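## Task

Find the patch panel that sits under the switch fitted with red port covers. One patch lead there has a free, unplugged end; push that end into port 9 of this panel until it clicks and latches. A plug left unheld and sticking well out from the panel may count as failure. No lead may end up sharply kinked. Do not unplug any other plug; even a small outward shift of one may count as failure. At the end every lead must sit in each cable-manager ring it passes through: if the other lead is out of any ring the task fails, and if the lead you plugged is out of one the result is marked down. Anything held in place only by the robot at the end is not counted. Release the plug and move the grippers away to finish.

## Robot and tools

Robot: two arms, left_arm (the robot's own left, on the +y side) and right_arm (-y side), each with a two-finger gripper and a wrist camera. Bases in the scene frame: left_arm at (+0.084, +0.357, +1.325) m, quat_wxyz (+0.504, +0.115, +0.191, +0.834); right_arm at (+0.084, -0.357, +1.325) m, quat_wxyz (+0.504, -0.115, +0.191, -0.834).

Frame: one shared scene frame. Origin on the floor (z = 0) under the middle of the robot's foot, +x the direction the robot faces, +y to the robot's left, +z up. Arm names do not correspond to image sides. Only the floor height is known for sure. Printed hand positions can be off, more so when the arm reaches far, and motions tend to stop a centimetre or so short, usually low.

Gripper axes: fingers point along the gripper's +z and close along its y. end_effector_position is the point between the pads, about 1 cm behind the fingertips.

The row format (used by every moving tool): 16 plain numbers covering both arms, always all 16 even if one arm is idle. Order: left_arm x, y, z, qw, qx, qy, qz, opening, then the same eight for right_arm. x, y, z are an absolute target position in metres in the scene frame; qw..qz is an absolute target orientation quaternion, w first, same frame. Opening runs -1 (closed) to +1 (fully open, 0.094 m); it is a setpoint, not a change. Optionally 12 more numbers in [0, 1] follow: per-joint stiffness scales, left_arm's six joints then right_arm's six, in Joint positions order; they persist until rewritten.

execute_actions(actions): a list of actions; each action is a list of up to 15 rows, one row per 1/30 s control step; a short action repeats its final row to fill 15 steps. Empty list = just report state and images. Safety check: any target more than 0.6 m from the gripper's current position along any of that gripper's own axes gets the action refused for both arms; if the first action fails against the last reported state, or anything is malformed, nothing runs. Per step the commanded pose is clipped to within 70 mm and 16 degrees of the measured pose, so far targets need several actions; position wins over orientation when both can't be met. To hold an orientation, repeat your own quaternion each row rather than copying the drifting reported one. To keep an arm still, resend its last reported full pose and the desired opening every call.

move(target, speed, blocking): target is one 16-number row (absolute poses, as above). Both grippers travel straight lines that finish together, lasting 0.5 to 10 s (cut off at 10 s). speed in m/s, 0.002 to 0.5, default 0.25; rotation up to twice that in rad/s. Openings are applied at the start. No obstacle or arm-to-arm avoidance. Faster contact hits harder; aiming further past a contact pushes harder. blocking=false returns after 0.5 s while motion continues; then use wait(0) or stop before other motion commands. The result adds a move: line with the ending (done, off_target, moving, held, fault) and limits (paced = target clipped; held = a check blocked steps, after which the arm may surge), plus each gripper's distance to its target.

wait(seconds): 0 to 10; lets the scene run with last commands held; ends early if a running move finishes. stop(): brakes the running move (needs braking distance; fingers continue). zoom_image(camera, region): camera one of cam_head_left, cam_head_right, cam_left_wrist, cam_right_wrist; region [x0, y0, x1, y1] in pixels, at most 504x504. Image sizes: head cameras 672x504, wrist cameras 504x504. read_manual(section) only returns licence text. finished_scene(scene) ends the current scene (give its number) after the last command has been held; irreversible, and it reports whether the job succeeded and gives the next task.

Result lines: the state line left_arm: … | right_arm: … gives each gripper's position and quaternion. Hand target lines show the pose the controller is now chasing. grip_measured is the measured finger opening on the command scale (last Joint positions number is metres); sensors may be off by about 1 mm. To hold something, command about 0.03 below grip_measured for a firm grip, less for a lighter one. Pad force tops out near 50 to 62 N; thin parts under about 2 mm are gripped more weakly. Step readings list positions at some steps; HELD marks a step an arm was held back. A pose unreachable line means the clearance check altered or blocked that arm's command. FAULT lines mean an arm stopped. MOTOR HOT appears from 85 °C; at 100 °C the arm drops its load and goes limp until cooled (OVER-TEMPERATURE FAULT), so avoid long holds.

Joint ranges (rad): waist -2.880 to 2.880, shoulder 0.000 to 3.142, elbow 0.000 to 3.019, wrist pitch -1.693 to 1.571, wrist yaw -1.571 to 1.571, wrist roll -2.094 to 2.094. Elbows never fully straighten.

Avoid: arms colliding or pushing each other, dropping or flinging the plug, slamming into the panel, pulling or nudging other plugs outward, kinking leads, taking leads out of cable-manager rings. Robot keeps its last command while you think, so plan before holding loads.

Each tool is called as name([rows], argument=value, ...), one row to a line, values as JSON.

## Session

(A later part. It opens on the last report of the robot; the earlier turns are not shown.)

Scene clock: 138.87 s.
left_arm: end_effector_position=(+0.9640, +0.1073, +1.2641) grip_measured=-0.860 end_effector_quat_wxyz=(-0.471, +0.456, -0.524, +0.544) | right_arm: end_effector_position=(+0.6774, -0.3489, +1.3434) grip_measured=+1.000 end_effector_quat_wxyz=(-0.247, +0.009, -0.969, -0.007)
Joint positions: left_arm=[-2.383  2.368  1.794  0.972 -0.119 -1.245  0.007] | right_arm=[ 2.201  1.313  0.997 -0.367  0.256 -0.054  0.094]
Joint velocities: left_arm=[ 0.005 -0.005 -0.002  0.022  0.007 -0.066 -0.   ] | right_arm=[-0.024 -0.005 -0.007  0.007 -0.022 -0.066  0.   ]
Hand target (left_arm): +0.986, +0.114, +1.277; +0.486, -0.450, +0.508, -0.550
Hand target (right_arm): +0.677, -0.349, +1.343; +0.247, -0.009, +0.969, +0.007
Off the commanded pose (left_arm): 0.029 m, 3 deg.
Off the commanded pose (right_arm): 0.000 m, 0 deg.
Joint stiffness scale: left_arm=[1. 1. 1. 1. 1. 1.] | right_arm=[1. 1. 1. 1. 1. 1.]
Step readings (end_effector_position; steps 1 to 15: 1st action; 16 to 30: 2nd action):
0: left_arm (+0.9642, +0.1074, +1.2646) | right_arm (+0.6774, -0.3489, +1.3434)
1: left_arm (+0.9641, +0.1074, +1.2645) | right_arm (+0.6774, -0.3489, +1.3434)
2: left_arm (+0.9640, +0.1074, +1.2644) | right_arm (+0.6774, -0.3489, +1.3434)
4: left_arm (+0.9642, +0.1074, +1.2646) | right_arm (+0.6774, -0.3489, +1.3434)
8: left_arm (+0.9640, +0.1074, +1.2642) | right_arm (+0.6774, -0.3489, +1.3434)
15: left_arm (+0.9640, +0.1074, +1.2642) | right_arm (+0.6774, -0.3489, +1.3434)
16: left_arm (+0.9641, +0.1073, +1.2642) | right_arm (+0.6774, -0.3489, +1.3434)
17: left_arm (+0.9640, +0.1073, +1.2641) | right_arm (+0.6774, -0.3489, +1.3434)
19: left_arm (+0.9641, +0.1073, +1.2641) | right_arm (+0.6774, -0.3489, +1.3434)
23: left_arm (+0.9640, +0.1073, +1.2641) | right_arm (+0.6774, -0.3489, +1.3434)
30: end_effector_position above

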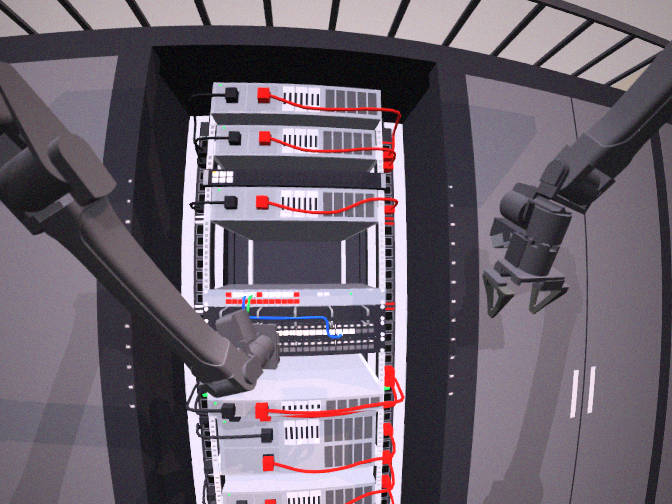

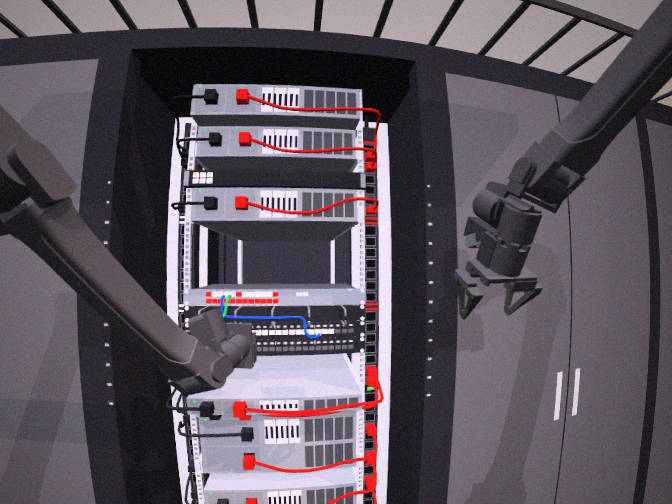

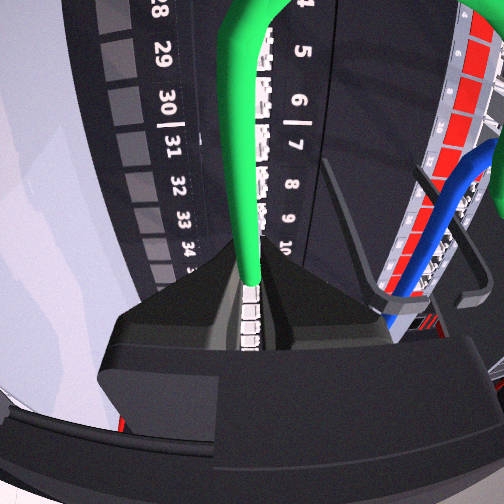

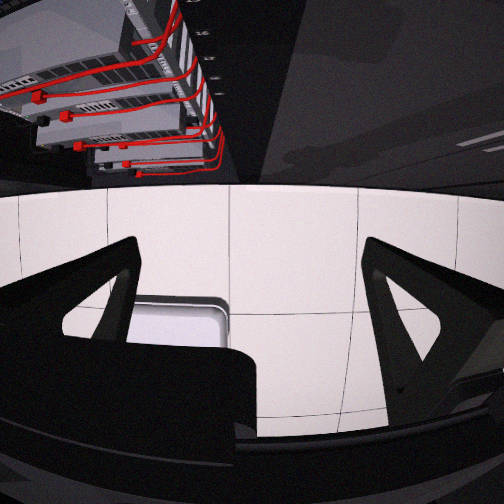

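execute_actions([
  [[0.995,0.114,1.280,0.4662,-0.4425,0.5274,-0.5557,-0.875,0.6774,-0.3489,1.3434,0.247,-0.009,0.969,0.007,1]],
  [[0.995,0.114,1.280,0.4901,-0.4651,0.5075,-0.5348,-0.875,0.6774,-0.3489,1.3434,0.247,-0.009,0.969,0.007,1]],
])

zoom_image(camera="cam_left_wrist", region=[215,175,295,255])

Scene clock: 140.20 s.
left_arm: end_effector_position=(+0.9649, +0.1083, +1.2645) grip_measured=-0.860 end_effector_quat_wxyz=(-0.477, +0.468, -0.519, +0.533) | right_arm: end_effector_position=(+0.6774, -0.3489, +1.3434) grip_measured=+1.000 end_effector_quat_wxyz=(-0.247, +0.009, -0.969, -0.007)
Joint positions: left_arm=[-2.39   2.369  1.799  0.967 -0.161 -1.242  0.007] | right_arm=[ 2.201  1.313  0.997 -0.367  0.256 -0.054  0.094]
Joint velocities: left_arm=[-0.005  0.005 -0.002  0.027 -0.051  0.007 -0.002] | right_arm=[ 0.015 -0.015  0.022  0.012  0.037 -0.022  0.   ]
Hand target (left_arm): +0.990, +0.116, +1.282; +0.490, -0.465, +0.507, -0.535
Hand target (right_arm): +0.677, -0.349, +1.343; +0.247, -0.009, +0.969, +0.007
Off the commanded pose (left_arm): 0.034 m, 2 deg.
Off the commanded pose (right_arm): 0.000 m, 0 deg.
Joint stiffness scale: left_arm=[1. 1. 1. 1. 1. 1.] | right_arm=[1. 1. 1. 1. 1. 1.]
Step readings (end_effector_position; steps 1 to 15: 1st action; 16 to 30: 2nd action):
0: left_arm (+0.9640, +0.1073, +1.2641) | right_arm (+0.6774, -0.3489, +1.3434)
1: left_arm (+0.9637, +0.1050, +1.2641) | right_arm (+0.6774, -0.3489, +1.3434)
2: left_arm (+0.9642, +0.1061, +1.2636) | right_arm (+0.6774, -0.3489, +1.3434)
4: left_arm (+0.9647, +0.1068, +1.2638) | right_arm (+0.6774, -0.3489, +1.3434)
8: left_arm (+0.9646, +0.1066, +1.2638) | right_arm (+0.6774, -0.3489, +1.3434)
15: left_arm (+0.9646, +0.1066, +1.2638) | right_arm (+0.6774, -0.3489, +1.3434)
16: left_arm (+0.9655, +0.1105, +1.2630) | right_arm (+0.6774, -0.3489, +1.3434)
17: left_arm (+0.9651, +0.1094, +1.2636) | right_arm (+0.6774, -0.3489, +1.3434)
19: left_arm (+0.9649, +0.1084, +1.2643) | right_arm (+0.6774, -0.3489, +1.3434)
23: left_arm (+0.9649, +0.1083, +1.2645) | right_arm (+0.6774, -0.3489, +1.3434)
30: end_effector_position above

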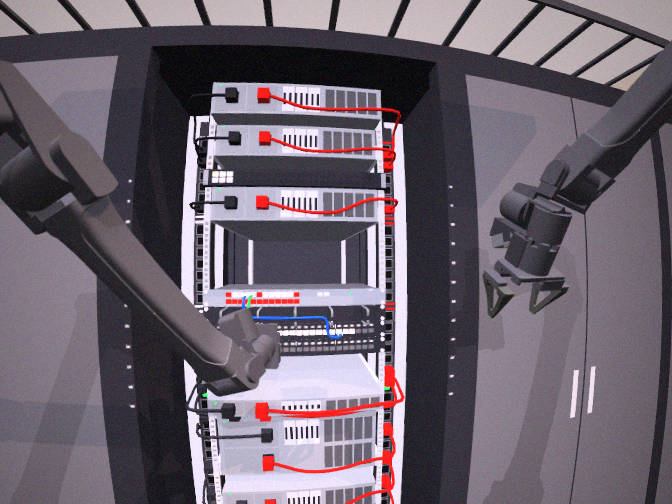

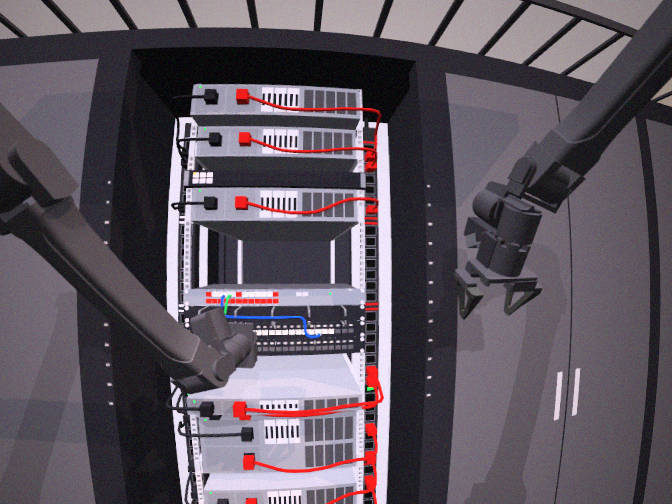

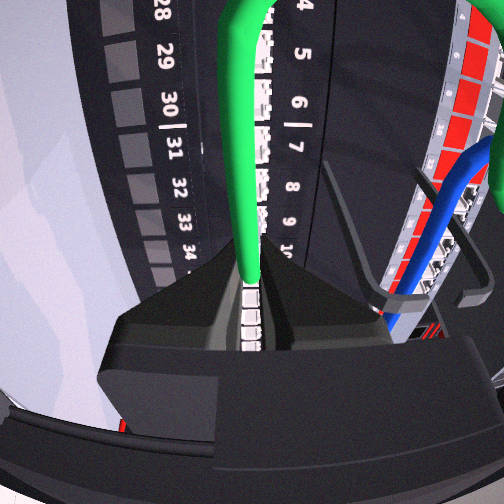

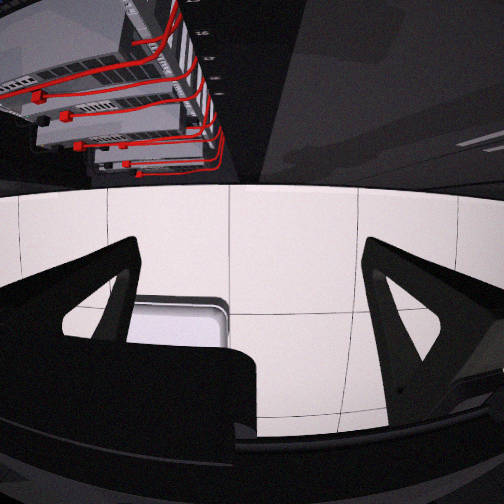

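Region (215, 175, 295, 255) of cam_left_wrist's 504x504 image, scaled by 6.300, with more detail than that image has.

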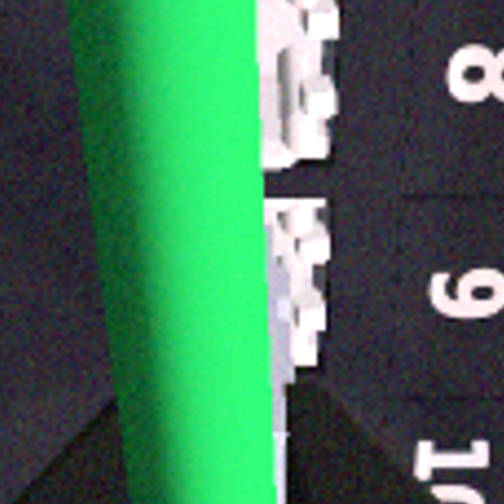

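execute_actions([
  [[1.01,0.112,1.282,0.478,-0.454,0.5175,-0.545,-0.875,0.6774,-0.3489,1.3434,0.247,-0.009,0.969,0.007,1]],
  [[1.01,0.112,1.29,0.478,-0.454,0.5175,-0.545,-0.875,0.6774,-0.3489,1.3434,0.247,-0.009,0.969,0.007,1]],
])

zoom_image(camera="cam_left_wrist", region=[215,175,295,255])

Scene clock: 141.50 s.
left_arm: end_effector_position=(+0.9657, +0.1075, +1.2646) grip_measured=-0.860 end_effector_quat_wxyz=(-0.473, +0.459, -0.524, +0.539) | right_arm: end_effector_position=(+0.6774, -0.3489, +1.3434) grip_measured=+1.000 end_effector_quat_wxyz=(-0.247, +0.009, -0.969, -0.007)
Joint positions: left_arm=[-2.385  2.369  1.8    0.964 -0.131 -1.242  0.007] | right_arm=[ 2.201  1.313  0.997 -0.367  0.256 -0.054  0.094]
Joint velocities: left_arm=[ 0.015 -0.024 -0.002 -0.002 -0.007  0.037 -0.   ] | right_arm=[ 0.005  0.005 -0.007 -0.002 -0.007  0.007  0.   ]
Hand target (left_arm): +0.999, +0.116, +1.294; +0.479, -0.454, +0.517, -0.545
Hand target (right_arm): +0.677, -0.349, +1.343; +0.247, -0.009, +0.969, +0.007
Off the commanded pose (left_arm): 0.051 m, 1 deg.
Off the commanded pose (right_arm): 0.000 m, 0 deg.
Joint stiffness scale: left_arm=[1. 1. 1. 1. 1. 1.] | right_arm=[1. 1. 1. 1. 1. 1.]
Step readings (end_effector_position; steps 1 to 15: 1st action; 16 to 30: 2nd action):
0: left_arm (+0.9649, +0.1083, +1.2645) | right_arm (+0.6774, -0.3489, +1.3434)
1: left_arm (+0.9651, +0.1066, +1.2648) | right_arm (+0.6774, -0.3489, +1.3434)
2: left_arm (+0.9654, +0.1072, +1.2646) | right_arm (+0.6774, -0.3489, +1.3434)
4: left_arm (+0.9657, +0.1074, +1.2646) | right_arm (+0.6774, -0.3489, +1.3434)
8: left_arm (+0.9657, +0.1074, +1.2646) | right_arm (+0.6774, -0.3489, +1.3434)
15: left_arm (+0.9657, +0.1074, +1.2646) | right_arm (+0.6774, -0.3489, +1.3434)
16: left_arm (+0.9657, +0.1075, +1.2646) | right_arm (+0.6774, -0.3489, +1.3434)
17: left_arm (+0.9657, +0.1075, +1.2646) | right_arm (+0.6774, -0.3489, +1.3434)
19: left_arm (+0.9657, +0.1075, +1.2646) | right_arm (+0.6774, -0.3489, +1.3434)
23: left_arm (+0.9657, +0.1075, +1.2646) | right_arm (+0.6774, -0.3489, +1.3434)
30: end_effector_position above

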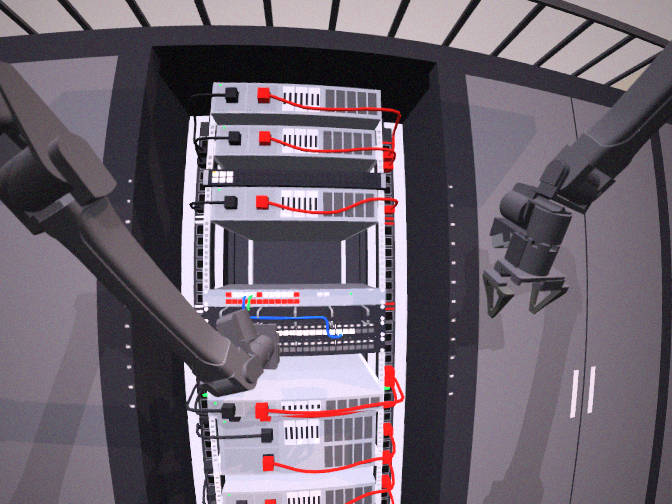

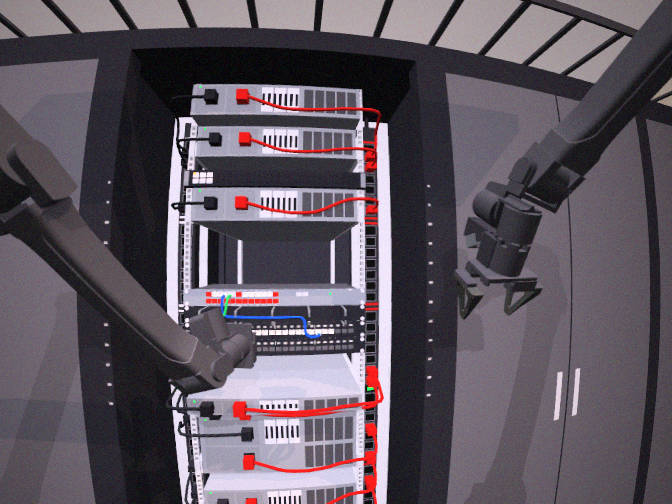

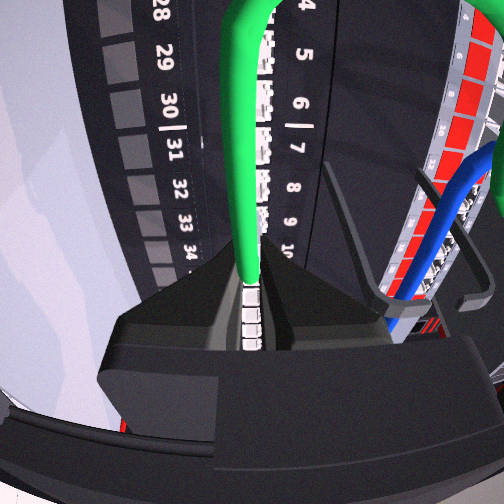

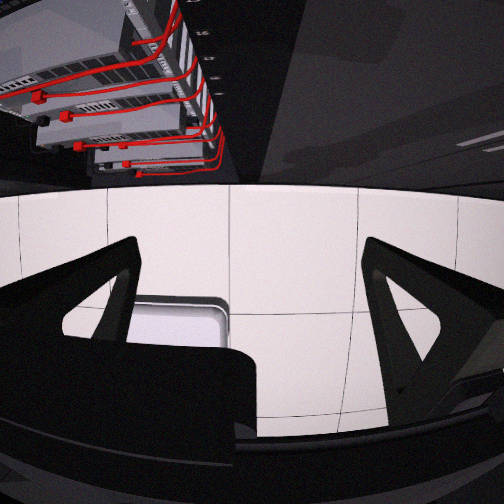

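Region (215, 175, 295, 255) of cam_left_wrist's 504x504 image, scaled by 6.300, with more detail than that image has.

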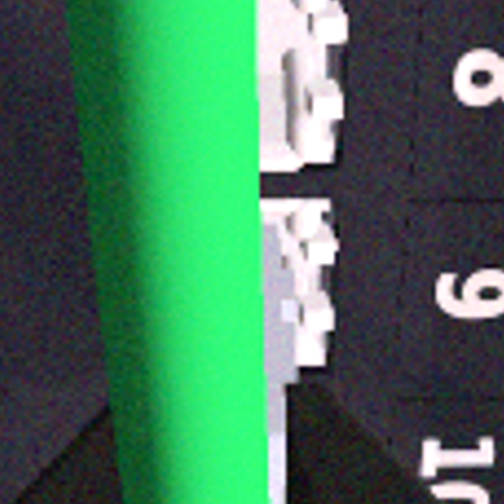

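execute_actions([
  [[1.005,0.12,1.284,0.4901,-0.4651,0.5075,-0.5348,-0.885,0.6774,-0.3489,1.3434,0.247,-0.009,0.969,0.007,1],[1.005,0.12,1.284,0.4901,-0.4651,0.5075,-0.5348,-0.885,0.6774,-0.3489,1.3434,0.247,-0.009,0.969,0.007,1],[1.005,0.12,1.284,0.4901,-0.4651,0.5075,-0.5348,-0.885,0.6774,-0.3489,1.3434,0.247,-0.009,0.969,0.007,1],[1.005,0.12,1.284,0.4662,-0.4425,0.5274,-0.5557,-0.885,0.6774,-0.3489,1.3434,0.247,-0.009,0.969,0.007,1],[1.005,0.12,1.284,0.4662,-0.4425,0.5274,-0.5557,-0.885,0.6774,-0.3489,1.3434,0.247,-0.009,0.969,0.007,1],[1.005,0.12,1.284,0.4662,-0.4425,0.5274,-0.5557,-0.885,0.6774,-0.3489,1.3434,0.247,-0.009,0.969,0.007,1],[1.005,0.12,1.284,0.4901,-0.4651,0.5075,-0.5348,-0.885,0.6774,-0.3489,1.3434,0.247,-0.009,0.969,0.007,1],[1.005,0.12,1.284,0.4901,-0.4651,0.5075,-0.5348,-0.885,0.6774,-0.3489,1.3434,0.247,-0.009,0.969,0.007,1],[1.005,0.12,1.284,0.4901,-0.4651,0.5075,-0.5348,-0.885,0.6774,-0.3489,1.3434,0.247,-0.009,0.969,0.007,1],[1.005,0.12,1.284,0.4662,-0.4425,0.5274,-0.5557,-0.885,0.6774,-0.3489,1.3434,0.247,-0.009,0.969,0.007,1],[1.005,0.12,1.284,0.4662,-0.4425,0.5274,-0.5557,-0.885,0.6774,-0.3489,1.3434,0.247,-0.009,0.969,0.007,1],[1.005,0.12,1.284,0.4662,-0.4425,0.5274,-0.5557,-0.885,0.6774,-0.3489,1.3434,0.247,-0.009,0.969,0.007,1],[1.005,0.12,1.284,0.478,-0.454,0.5175,-0.545,-0.885,0.6774,-0.3489,1.3434,0.247,-0.009,0.969,0.007,1]],
])

zoom_image(camera="cam_left_wrist", region=[215,175,295,255])

Scene clock: 142.53 s.
left_arm: end_effector_position=(+0.9688, +0.1137, +1.2639) grip_measured=-0.865 end_effector_quat_wxyz=(-0.470, +0.451, -0.527, +0.546) | right_arm: end_effector_position=(+0.6774, -0.3489, +1.3434) grip_measured=+1.000 end_effector_quat_wxyz=(-0.247, +0.009, -0.969, -0.007)
Joint positions: left_arm=[-2.371  2.367  1.802  0.96  -0.095 -1.245  0.006] | right_arm=[ 2.201  1.313  0.997 -0.367  0.256 -0.054  0.094]
Joint velocities: left_arm=[-0.044 -0.005 -0.007 -0.002 -0.212  0.022  0.   ] | right_arm=[-0.005 -0.015  0.002  0.007  0.007  0.037  0.   ]
Hand target (left_arm): +0.998, +0.123, +1.287; +0.478, -0.454, +0.517, -0.545
Hand target (right_arm): +0.677, -0.349, +1.343; +0.247, -0.009, +0.969, +0.007
Off the commanded pose (left_arm): 0.042 m, 2 deg.
Off the commanded pose (right_arm): 0.000 m, 0 deg.
Joint stiffness scale: left_arm=[1. 1. 1. 1. 1. 1.] | right_arm=[1. 1. 1. 1. 1. 1.]
Step readings (end_effector_position):
0: left_arm (+0.9657, +0.1075, +1.2646) | right_arm (+0.6774, -0.3489, +1.3434)
1: left_arm (+0.9659, +0.1088, +1.2641) | right_arm (+0.6774, -0.3489, +1.3434)
2: left_arm (+0.9658, +0.1093, +1.2639) | right_arm (+0.6774, -0.3489, +1.3434)
4: left_arm (+0.9653, +0.1059, +1.2651) | right_arm (+0.6774, -0.3489, +1.3434)
8: left_arm (+0.9679, +0.1131, +1.2635) | right_arm (+0.6774, -0.3489, +1.3434)
15: end_effector_position above

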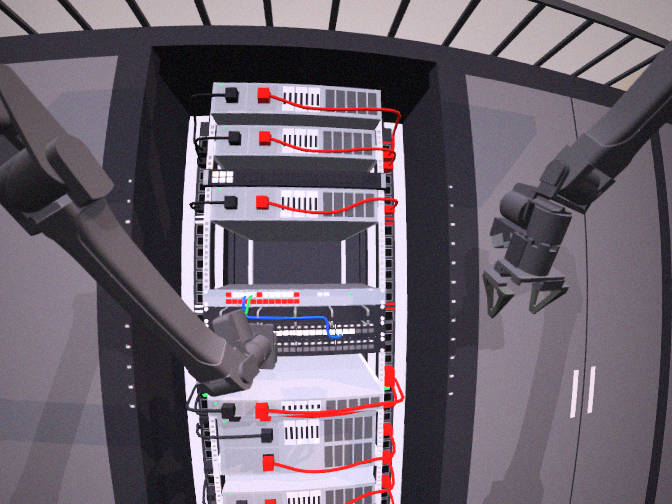

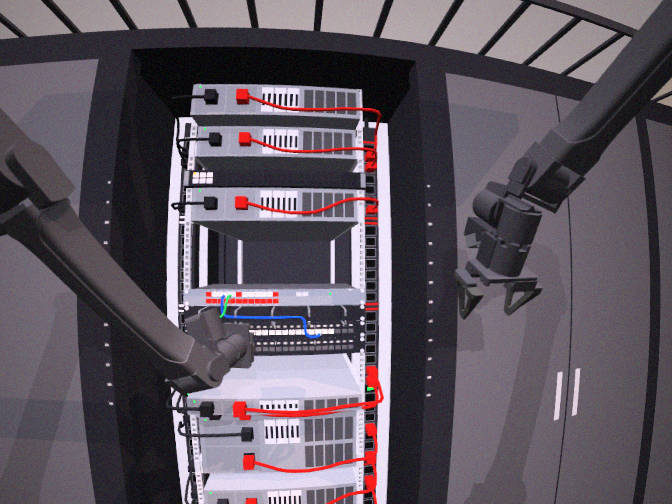

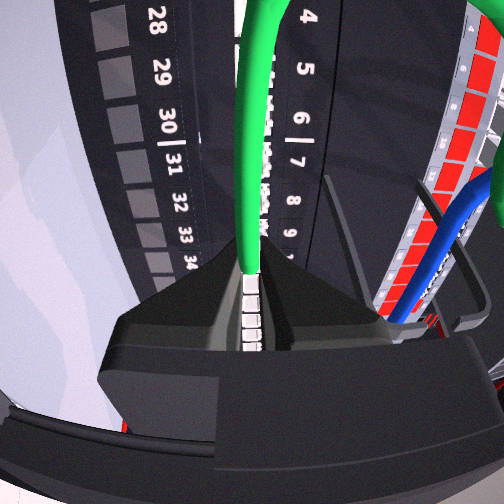

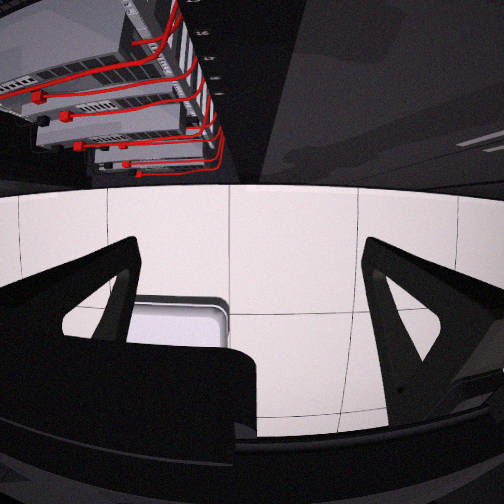

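Region (215, 175, 295, 255) of cam_left_wrist's 504x504 image, scaled by 6.300, with more detail than that image has.

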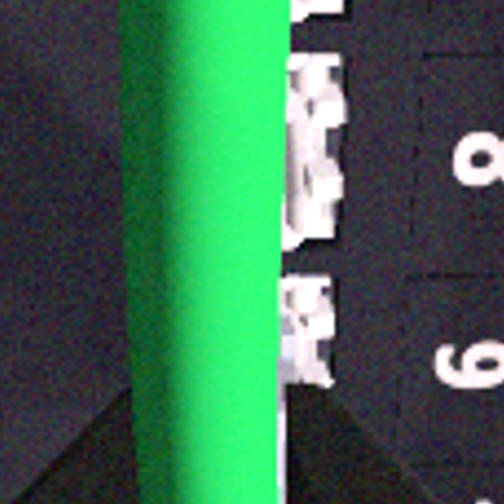

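execute_actions([
  [[1.005,0.112,1.284,0.478,-0.454,0.5175,-0.545,-0.885,0.6774,-0.3489,1.3434,0.247,-0.009,0.969,0.007,1]],
])

zoom_image(camera="cam_left_wrist", region=[200,175,320,295])

Scene clock: 143.27 s.
left_arm: end_effector_position=(+0.9684, +0.1131, +1.2641) grip_measured=-0.865 end_effector_quat_wxyz=(-0.471, +0.455, -0.526, +0.543) | right_arm: end_effector_position=(+0.6774, -0.3489, +1.3434) grip_measured=+1.000 end_effector_quat_wxyz=(-0.247, +0.009, -0.969, -0.007)
Joint positions: left_arm=[-2.374  2.367  1.802  0.96  -0.108 -1.245  0.006] | right_arm=[ 2.201  1.313  0.997 -0.367  0.256 -0.054  0.094]
Joint velocities: left_arm=[ 0.005 -0.024 -0.002 -0.012 -0.022 -0.037 -0.   ] | right_arm=[-0.005 -0.005 -0.002 -0.007  0.051  0.037  0.   ]
Hand target (left_arm): +0.997, +0.115, +1.287; +0.478, -0.454, +0.517, -0.545
Hand target (right_arm): +0.677, -0.349, +1.343; +0.247, -0.009, +0.969, +0.007
Off the commanded pose (left_arm): 0.042 m, 1 deg.
Off the commanded pose (right_arm): 0.000 m, 0 deg.
Joint stiffness scale: left_arm=[1. 1. 1. 1. 1. 1.] | right_arm=[1. 1. 1. 1. 1. 1.]
Step readings (end_effector_position):
0: left_arm (+0.9687, +0.1136, +1.2639) | right_arm (+0.6774, -0.3489, +1.3434)
1: left_arm (+0.9686, +0.1132, +1.2640) | right_arm (+0.6774, -0.3489, +1.3434)
2: left_arm (+0.9685, +0.1133, +1.2640) | right_arm (+0.6774, -0.3489, +1.3434)
4: left_arm (+0.9684, +0.1131, +1.2641) | right_arm (+0.6774, -0.3489, +1.3434)
8: left_arm (+0.9684, +0.1131, +1.2641) | right_arm (+0.6774, -0.3489, +1.3434)
15: end_effector_position above

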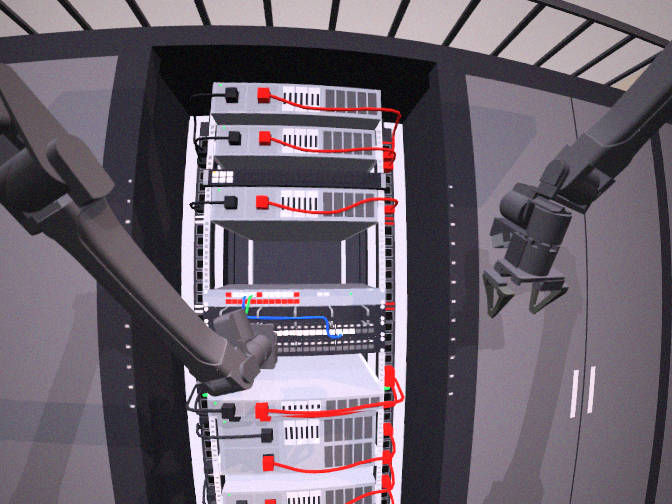

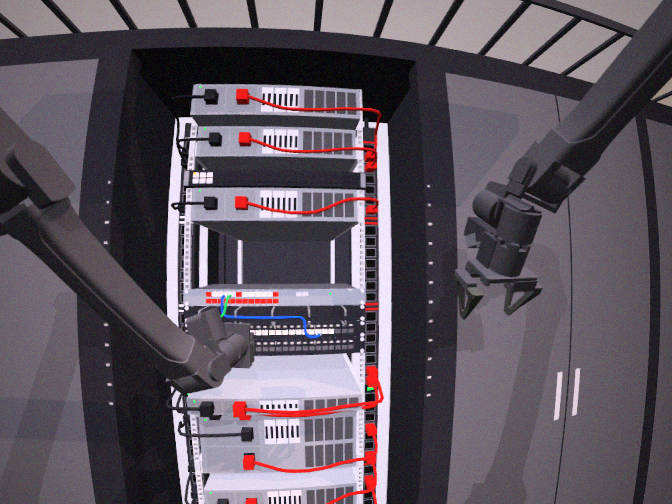

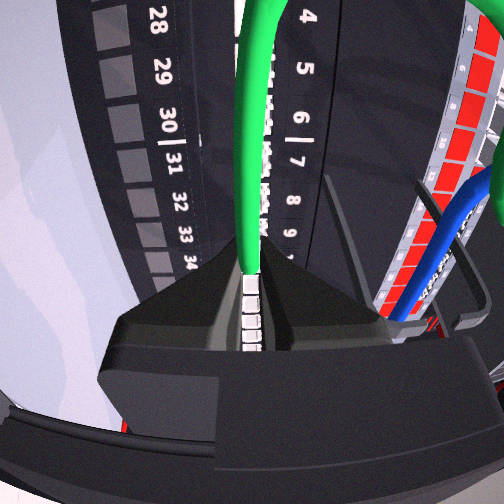

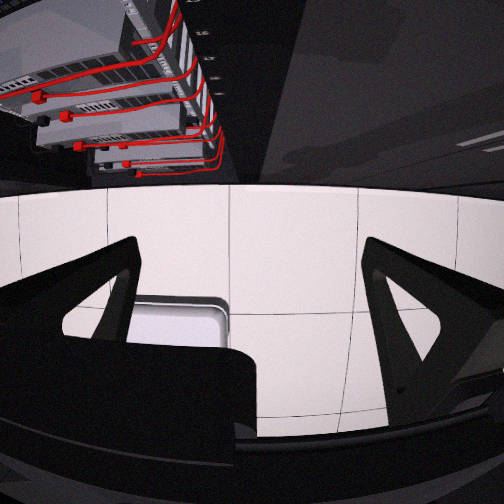

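Region (200, 175, 320, 295) of cam_left_wrist's 504x504 image, scaled by 4.200, with more detail than that image has.

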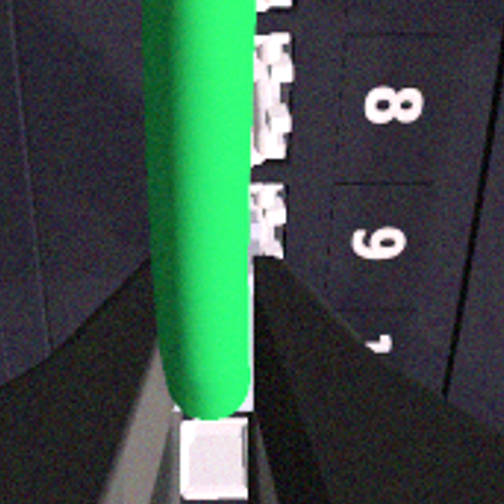

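execute_actions([
  [[0.985,0.104,1.282,0.5041,-0.4499,0.4909,-0.5501,-0.885,0.6774,-0.3489,1.3434,0.247,-0.009,0.969,0.007,1]],
])

zoom_image(camera="cam_left_wrist", region=[200,175,320,295])

Scene clock: 144.67 s.
left_arm: end_effector_position=(+0.9670, +0.1115, +1.2634) grip_measured=-0.865 end_effector_quat_wxyz=(-0.491, +0.460, -0.507, +0.539) | right_arm: end_effector_position=(+0.6774, -0.3489, +1.3434) grip_measured=+1.000 end_effector_quat_wxyz=(-0.247, +0.009, -0.969, -0.007)
Joint positions: left_arm=[-2.385  2.395  1.823  1.011 -0.153 -1.233  0.006] | right_arm=[ 2.201  1.313  0.997 -0.367  0.256 -0.054  0.094]
Joint velocities: left_arm=[-0.005  0.005 -0.002 -0.007 -0.037  0.022 -0.   ] | right_arm=[ 0.005  0.005 -0.007  0.007  0.051 -0.037  0.   ]
Hand target (left_arm): +0.982, +0.105, +1.283; +0.504, -0.450, +0.491, -0.550
Hand target (right_arm): +0.677, -0.349, +1.343; +0.247, -0.009, +0.969, +0.007
Off the commanded pose (left_arm): 0.027 m, 3 deg.
Off the commanded pose (right_arm): 0.000 m, 0 deg.
Joint stiffness scale: left_arm=[1. 1. 1. 1. 1. 1.] | right_arm=[1. 1. 1. 1. 1. 1.]
Step readings (end_effector_position):
0: left_arm (+0.9684, +0.1131, +1.2641) | right_arm (+0.6774, -0.3489, +1.3434)
1: left_arm (+0.9678, +0.1132, +1.2642) | right_arm (+0.6774, -0.3489, +1.3434)
2: left_arm (+0.9673, +0.1123, +1.2639) | right_arm (+0.6774, -0.3489, +1.3434)
4: left_arm (+0.9669, +0.1115, +1.2635) | right_arm (+0.6774, -0.3489, +1.3434)
8: left_arm (+0.9670, +0.1115, +1.2634) | right_arm (+0.6774, -0.3489, +1.3434)
15: end_effector_position above

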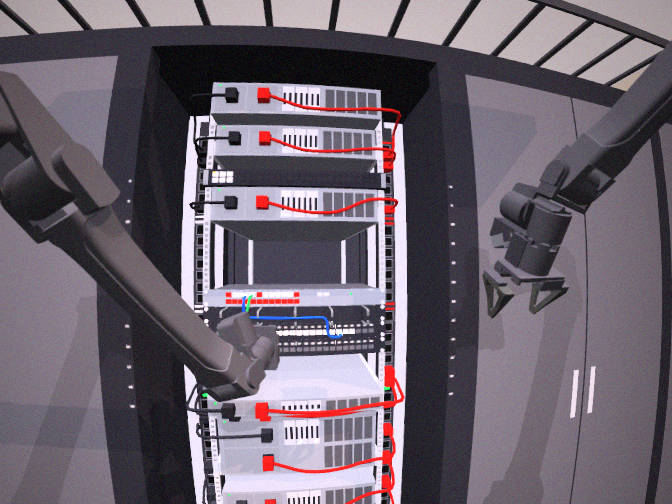

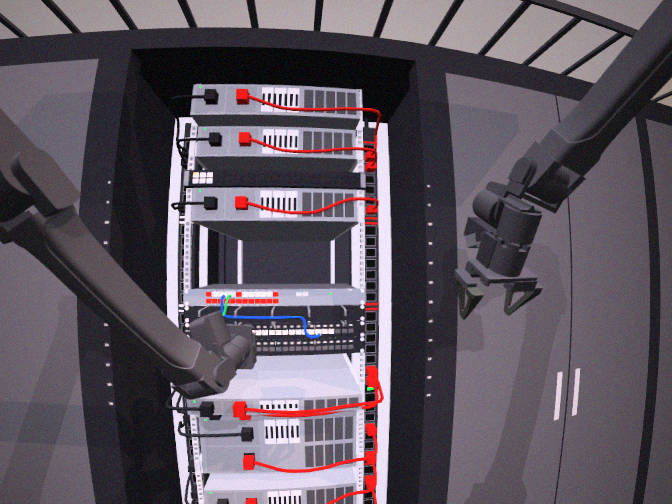

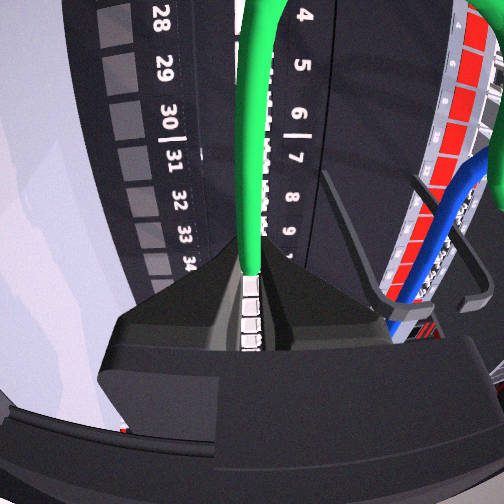

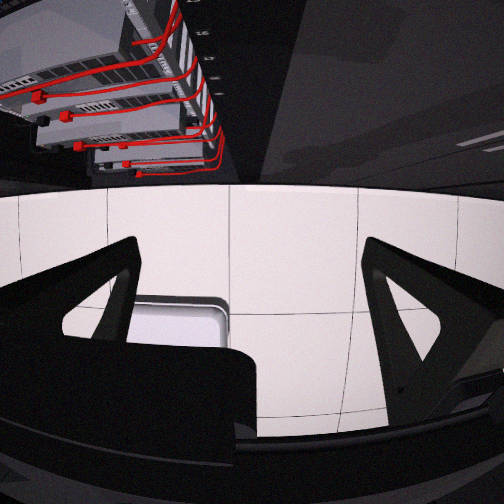

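Region (200, 175, 320, 295) of cam_left_wrist's 504x504 image, scaled by 4.200, with more detail than that image has.

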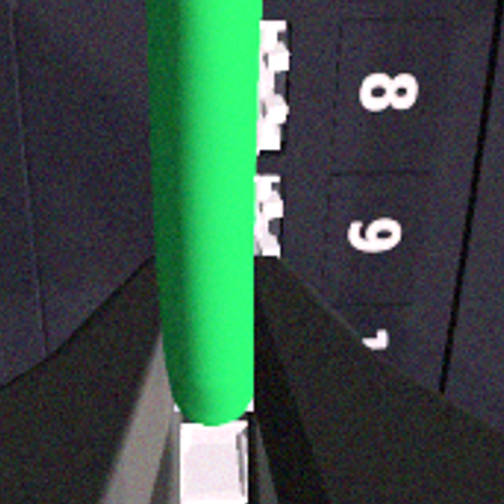

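Pitch now ≈3.6° up. Push.

execute_actions([
  [[1.0,0.102,1.284,0.5041,-0.4499,0.4909,-0.5501,-0.885,0.6774,-0.3489,1.3434,0.247,-0.009,0.969,0.007,1]],
])

Scene clock: 145.33 s.
left_arm: end_effector_position=(+0.9676, +0.1116, +1.2632) grip_measured=-0.865 end_effector_quat_wxyz=(-0.493, +0.460, -0.505, +0.540) | right_arm: end_effector_position=(+0.6774, -0.3489, +1.3434) grip_measured=+1.000 end_effector_quat_wxyz=(-0.247, +0.009, -0.969, -0.007)
Joint positions: left_arm=[-2.385  2.399  1.828  1.014 -0.155 -1.232  0.006] | right_arm=[ 2.201  1.313  0.997 -0.367  0.256 -0.054  0.094]
Joint velocities: left_arm=[-0.015 -0.015 -0.002  0.007 -0.007  0.007 -0.   ] | right_arm=[-0.015 -0.005  0.017 -0.007  0.051 -0.037  0.   ]
Hand target (left_arm): +0.992, +0.105, +1.286; +0.504, -0.450, +0.491, -0.550
Hand target (right_arm): +0.677, -0.349, +1.343; +0.247, -0.009, +0.969, +0.007
Off the commanded pose (left_arm): 0.040 m, 3 deg.
Off the commanded pose (right_arm): 0.000 m, 0 deg.
Joint stiffness scale: left_arm=[1. 1. 1. 1. 1. 1.] | right_arm=[1. 1. 1. 1. 1. 1.]
Step readings (end_effector_position):
0: left_arm (+0.9670, +0.1115, +1.2634) | right_arm (+0.6774, -0.3489, +1.3434)
1: left_arm (+0.9676, +0.1116, +1.2638) | right_arm (+0.6774, -0.3489, +1.3434)
2: left_arm (+0.9675, +0.1114, +1.2630) | right_arm (+0.6774, -0.3489, +1.3434)
4: left_arm (+0.9676, +0.1116, +1.2632) | right_arm (+0.6774, -0.3489, +1.3434)
8: left_arm (+0.9676, +0.1116, +1.2632) | right_arm (+0.6774, -0.3489, +1.3434)
15: end_effector_position above

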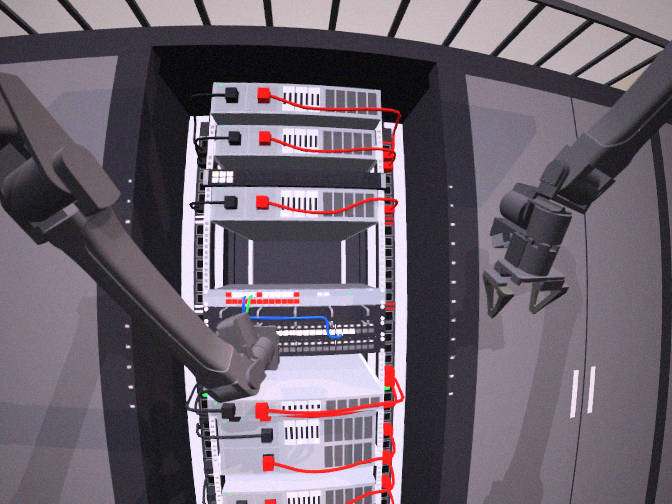

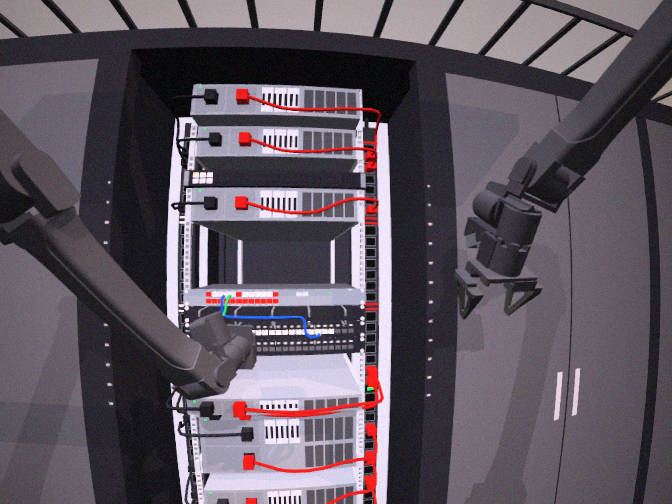

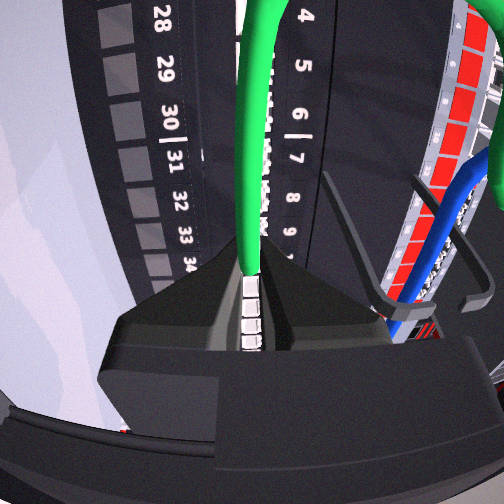

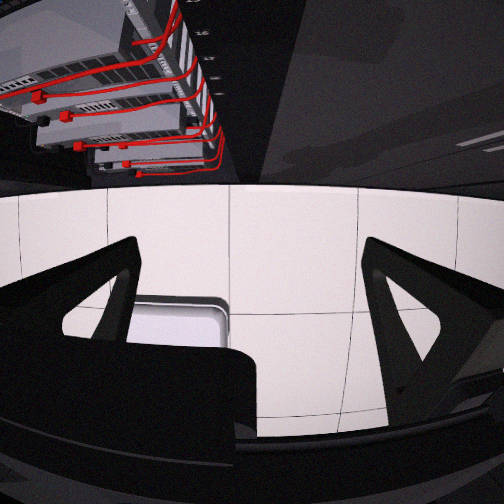

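execute_actions(actions=[])

Scene clock: 146.07 s.
left_arm: end_effector_position=(+0.9676, +0.1116, +1.2632) grip_measured=-0.865 end_effector_quat_wxyz=(-0.493, +0.460, -0.505, +0.540) | right_arm: end_effector_position=(+0.6774, -0.3489, +1.3434) grip_measured=+1.000 end_effector_quat_wxyz=(-0.247, +0.009, -0.969, -0.007)
Joint positions: left_arm=[-2.385  2.399  1.828  1.014 -0.155 -1.232  0.006] | right_arm=[ 2.201  1.313  0.997 -0.367  0.256 -0.054  0.094]
Joint velocities: left_arm=[-0.015 -0.024 -0.012 -0.007  0.037  0.007 -0.001] | right_arm=[ 0.005 -0.015 -0.007  0.002 -0.037 -0.007  0.   ]
Hand target (left_arm): +0.992, +0.105, +1.286; +0.504, -0.450, +0.491, -0.550
Hand target (right_arm): +0.677, -0.349, +1.343; +0.247, -0.009, +0.969, +0.007
Off the commanded pose (left_arm): 0.040 m, 3 deg.
Off the commanded pose (right_arm): 0.000 m, 0 deg.
Joint stiffness scale: left_arm=[1. 1. 1. 1. 1. 1.] | right_arm=[1. 1. 1. 1. 1. 1.]

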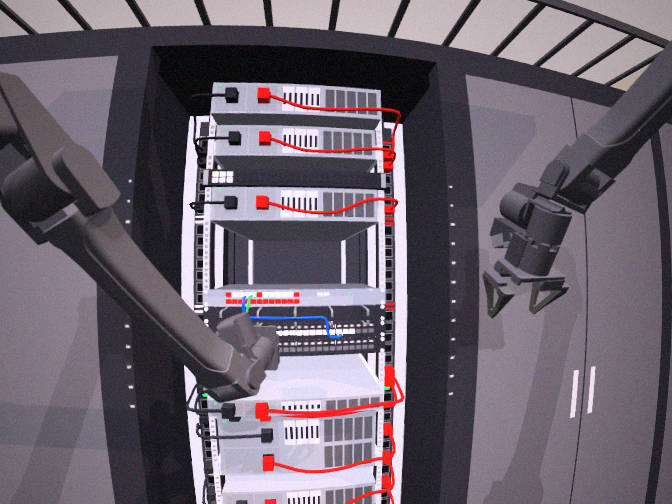

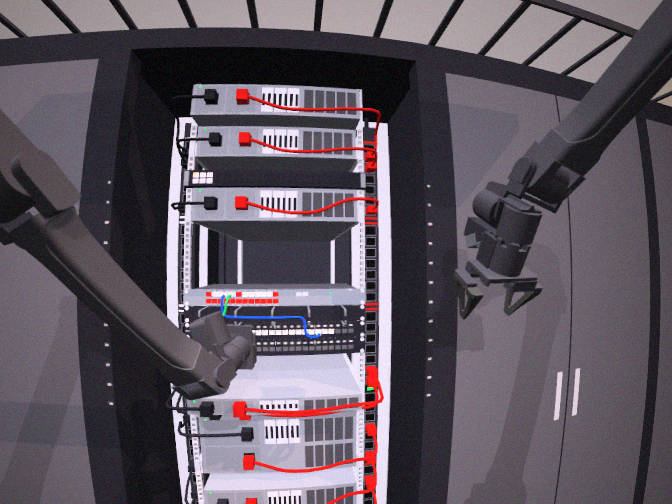

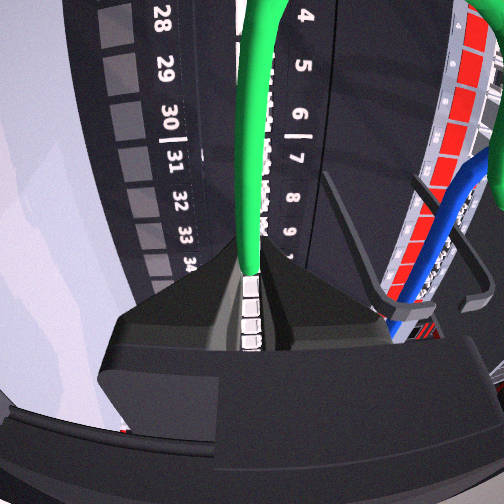

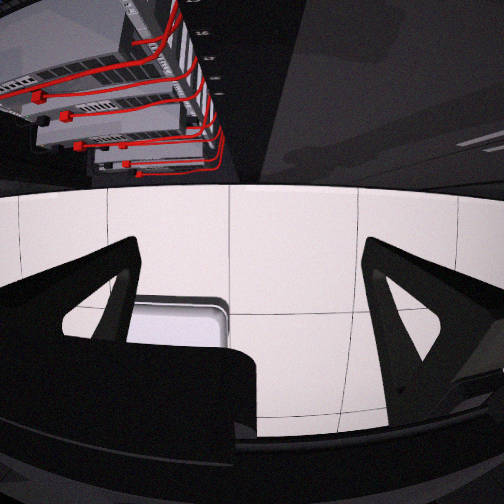

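execute_actions([
  [[0.975,0.10,1.282,0.5129,-0.4868,0.4868,-0.5129,-0.88,0.6774,-0.3489,1.3434,0.247,-0.009,0.969,0.007,1]],
  [[0.975,0.10,1.282,0.5129,-0.4868,0.4868,-0.5129,-0.88,0.6774,-0.3489,1.3434,0.247,-0.009,0.969,0.007,1]],
  [[0.975,0.10,1.282,0.5129,-0.4868,0.4868,-0.5129,-0.88,0.6774,-0.3489,1.3434,0.247,-0.009,0.969,0.007,1]],
])

Scene clock: 148.43 s.
left_arm: end_effector_position=(+0.9591, +0.0928, +1.2674) grip_measured=-0.865 end_effector_quat_wxyz=(-0.501, +0.490, -0.496, +0.513) | right_arm: end_effector_position=(+0.6774, -0.3489, +1.3434) grip_measured=+1.000 end_effector_quat_wxyz=(-0.247, +0.009, -0.969, -0.007)
Joint positions: left_arm=[-2.432  2.399  1.83   1.006 -0.281 -1.217  0.006] | right_arm=[ 2.201  1.313  0.997 -0.367  0.256 -0.054  0.094]
Joint velocities: left_arm=[-0.024 -0.005 -0.012 -0.012 -0.022 -0.081  0.   ] | right_arm=[-0.005 -0.015 -0.017  0.002 -0.051  0.022  0.   ]
Hand target (left_arm): +0.973, +0.101, +1.283; +0.513, -0.487, +0.487, -0.513
Hand target (right_arm): +0.677, -0.349, +1.343; +0.247, -0.009, +0.969, +0.007
Off the commanded pose (left_arm): 0.023 m, 2 deg.
Off the commanded pose (right_arm): 0.000 m, 0 deg.
Joint stiffness scale: left_arm=[1. 1. 1. 1. 1. 1.] | right_arm=[1. 1. 1. 1. 1. 1.]
Step readings (end_effector_position; steps 1 to 15: 1st action; 16 to 30: 2nd action; 31 to 45: 3rd action):
0: left_arm (+0.9676, +0.1116, +1.2632) | right_arm (+0.6774, -0.3489, +1.3434)
1: left_arm (+0.9673, +0.1132, +1.2627) | right_arm (+0.6774, -0.3489, +1.3434)
2: left_arm (+0.9656, +0.1111, +1.2630) | right_arm (+0.6774, -0.3489, +1.3434)
4: left_arm (+0.9621, +0.1026, +1.2650) | right_arm (+0.6774, -0.3489, +1.3434)
8: left_arm (+0.9591, +0.0923, +1.2675) | right_arm (+0.6774, -0.3489, +1.3434)
15: left_arm (+0.9591, +0.0928, +1.2674) | right_arm (+0.6774, -0.3489, +1.3434)
16: left_arm (+0.9591, +0.0928, +1.2674) | right_arm (+0.6774, -0.3489, +1.3434)
17: left_arm (+0.9591, +0.0928, +1.2674) | right_arm (+0.6774, -0.3489, +1.3434)
19: left_arm (+0.9591, +0.0928, +1.2674) | right_arm (+0.6774, -0.3489, +1.3434)
23: left_arm (+0.9591, +0.0928, +1.2674) | right_arm (+0.6774, -0.3489, +1.3434)
30: left_arm (+0.9591, +0.0928, +1.2674) | right_arm (+0.6774, -0.3489, +1.3434)
31: left_arm (+0.9591, +0.0928, +1.2674) | right_arm (+0.6774, -0.3489, +1.3434)
32: left_arm (+0.9591, +0.0928, +1.2674) | right_arm (+0.6774, -0.3489, +1.3434)
34: left_arm (+0.9591, +0.0928, +1.2674) | right_arm (+0.6774, -0.3489, +1.3434)
38: left_arm (+0.9591, +0.0928, +1.2674) | right_arm (+0.6774, -0.3489, +1.3434)
45: end_effector_position above

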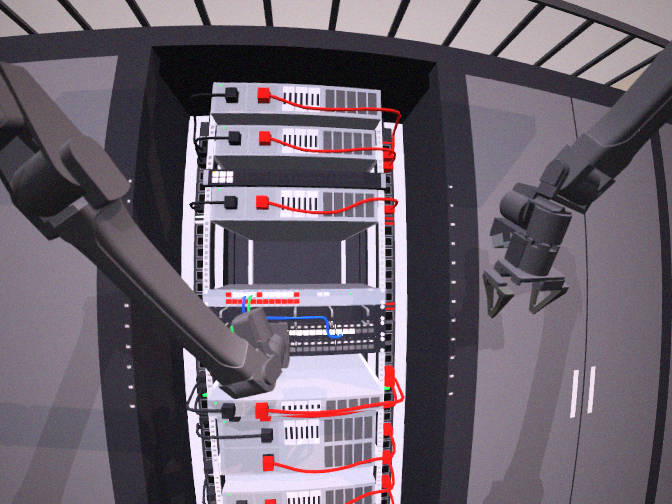

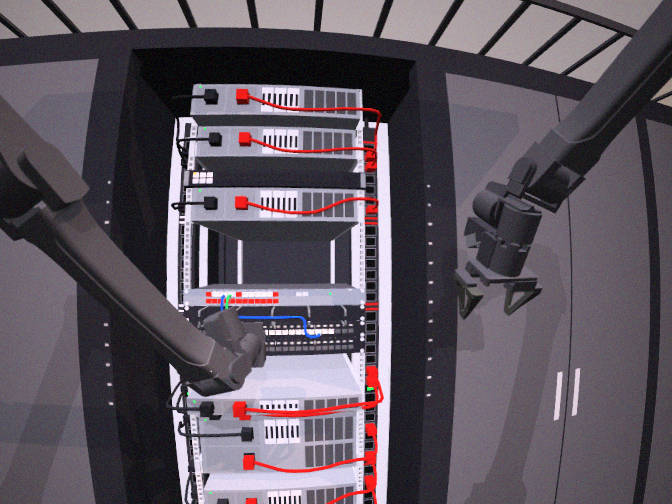

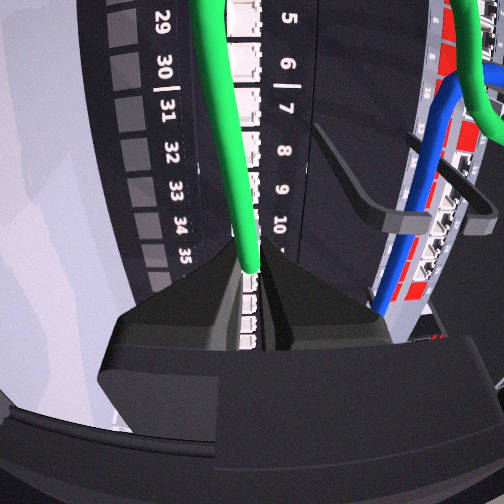

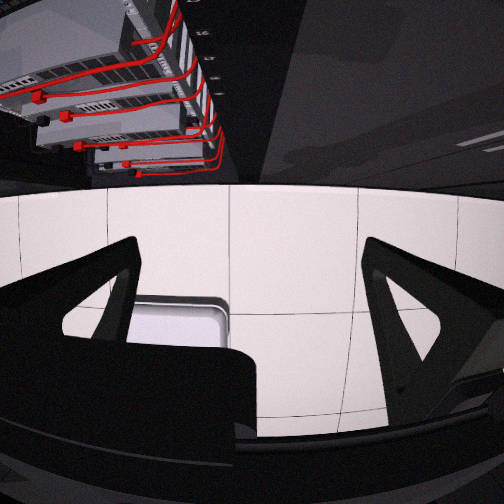

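zoom_image(camera="cam_left_wrist", region=[190,150,330,290])

Region (190, 150, 330, 290) of cam_left_wrist's 504x504 image, scaled by 3.600, with more detail than that image has.

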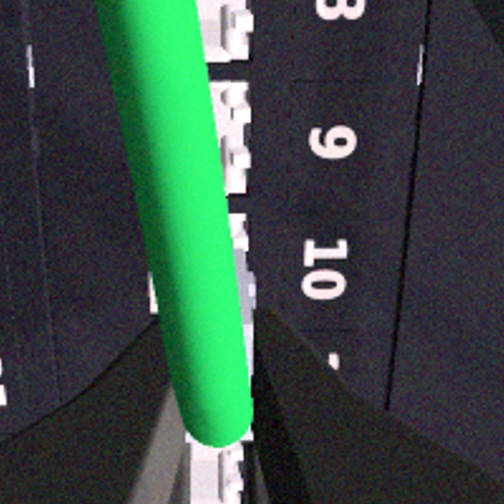

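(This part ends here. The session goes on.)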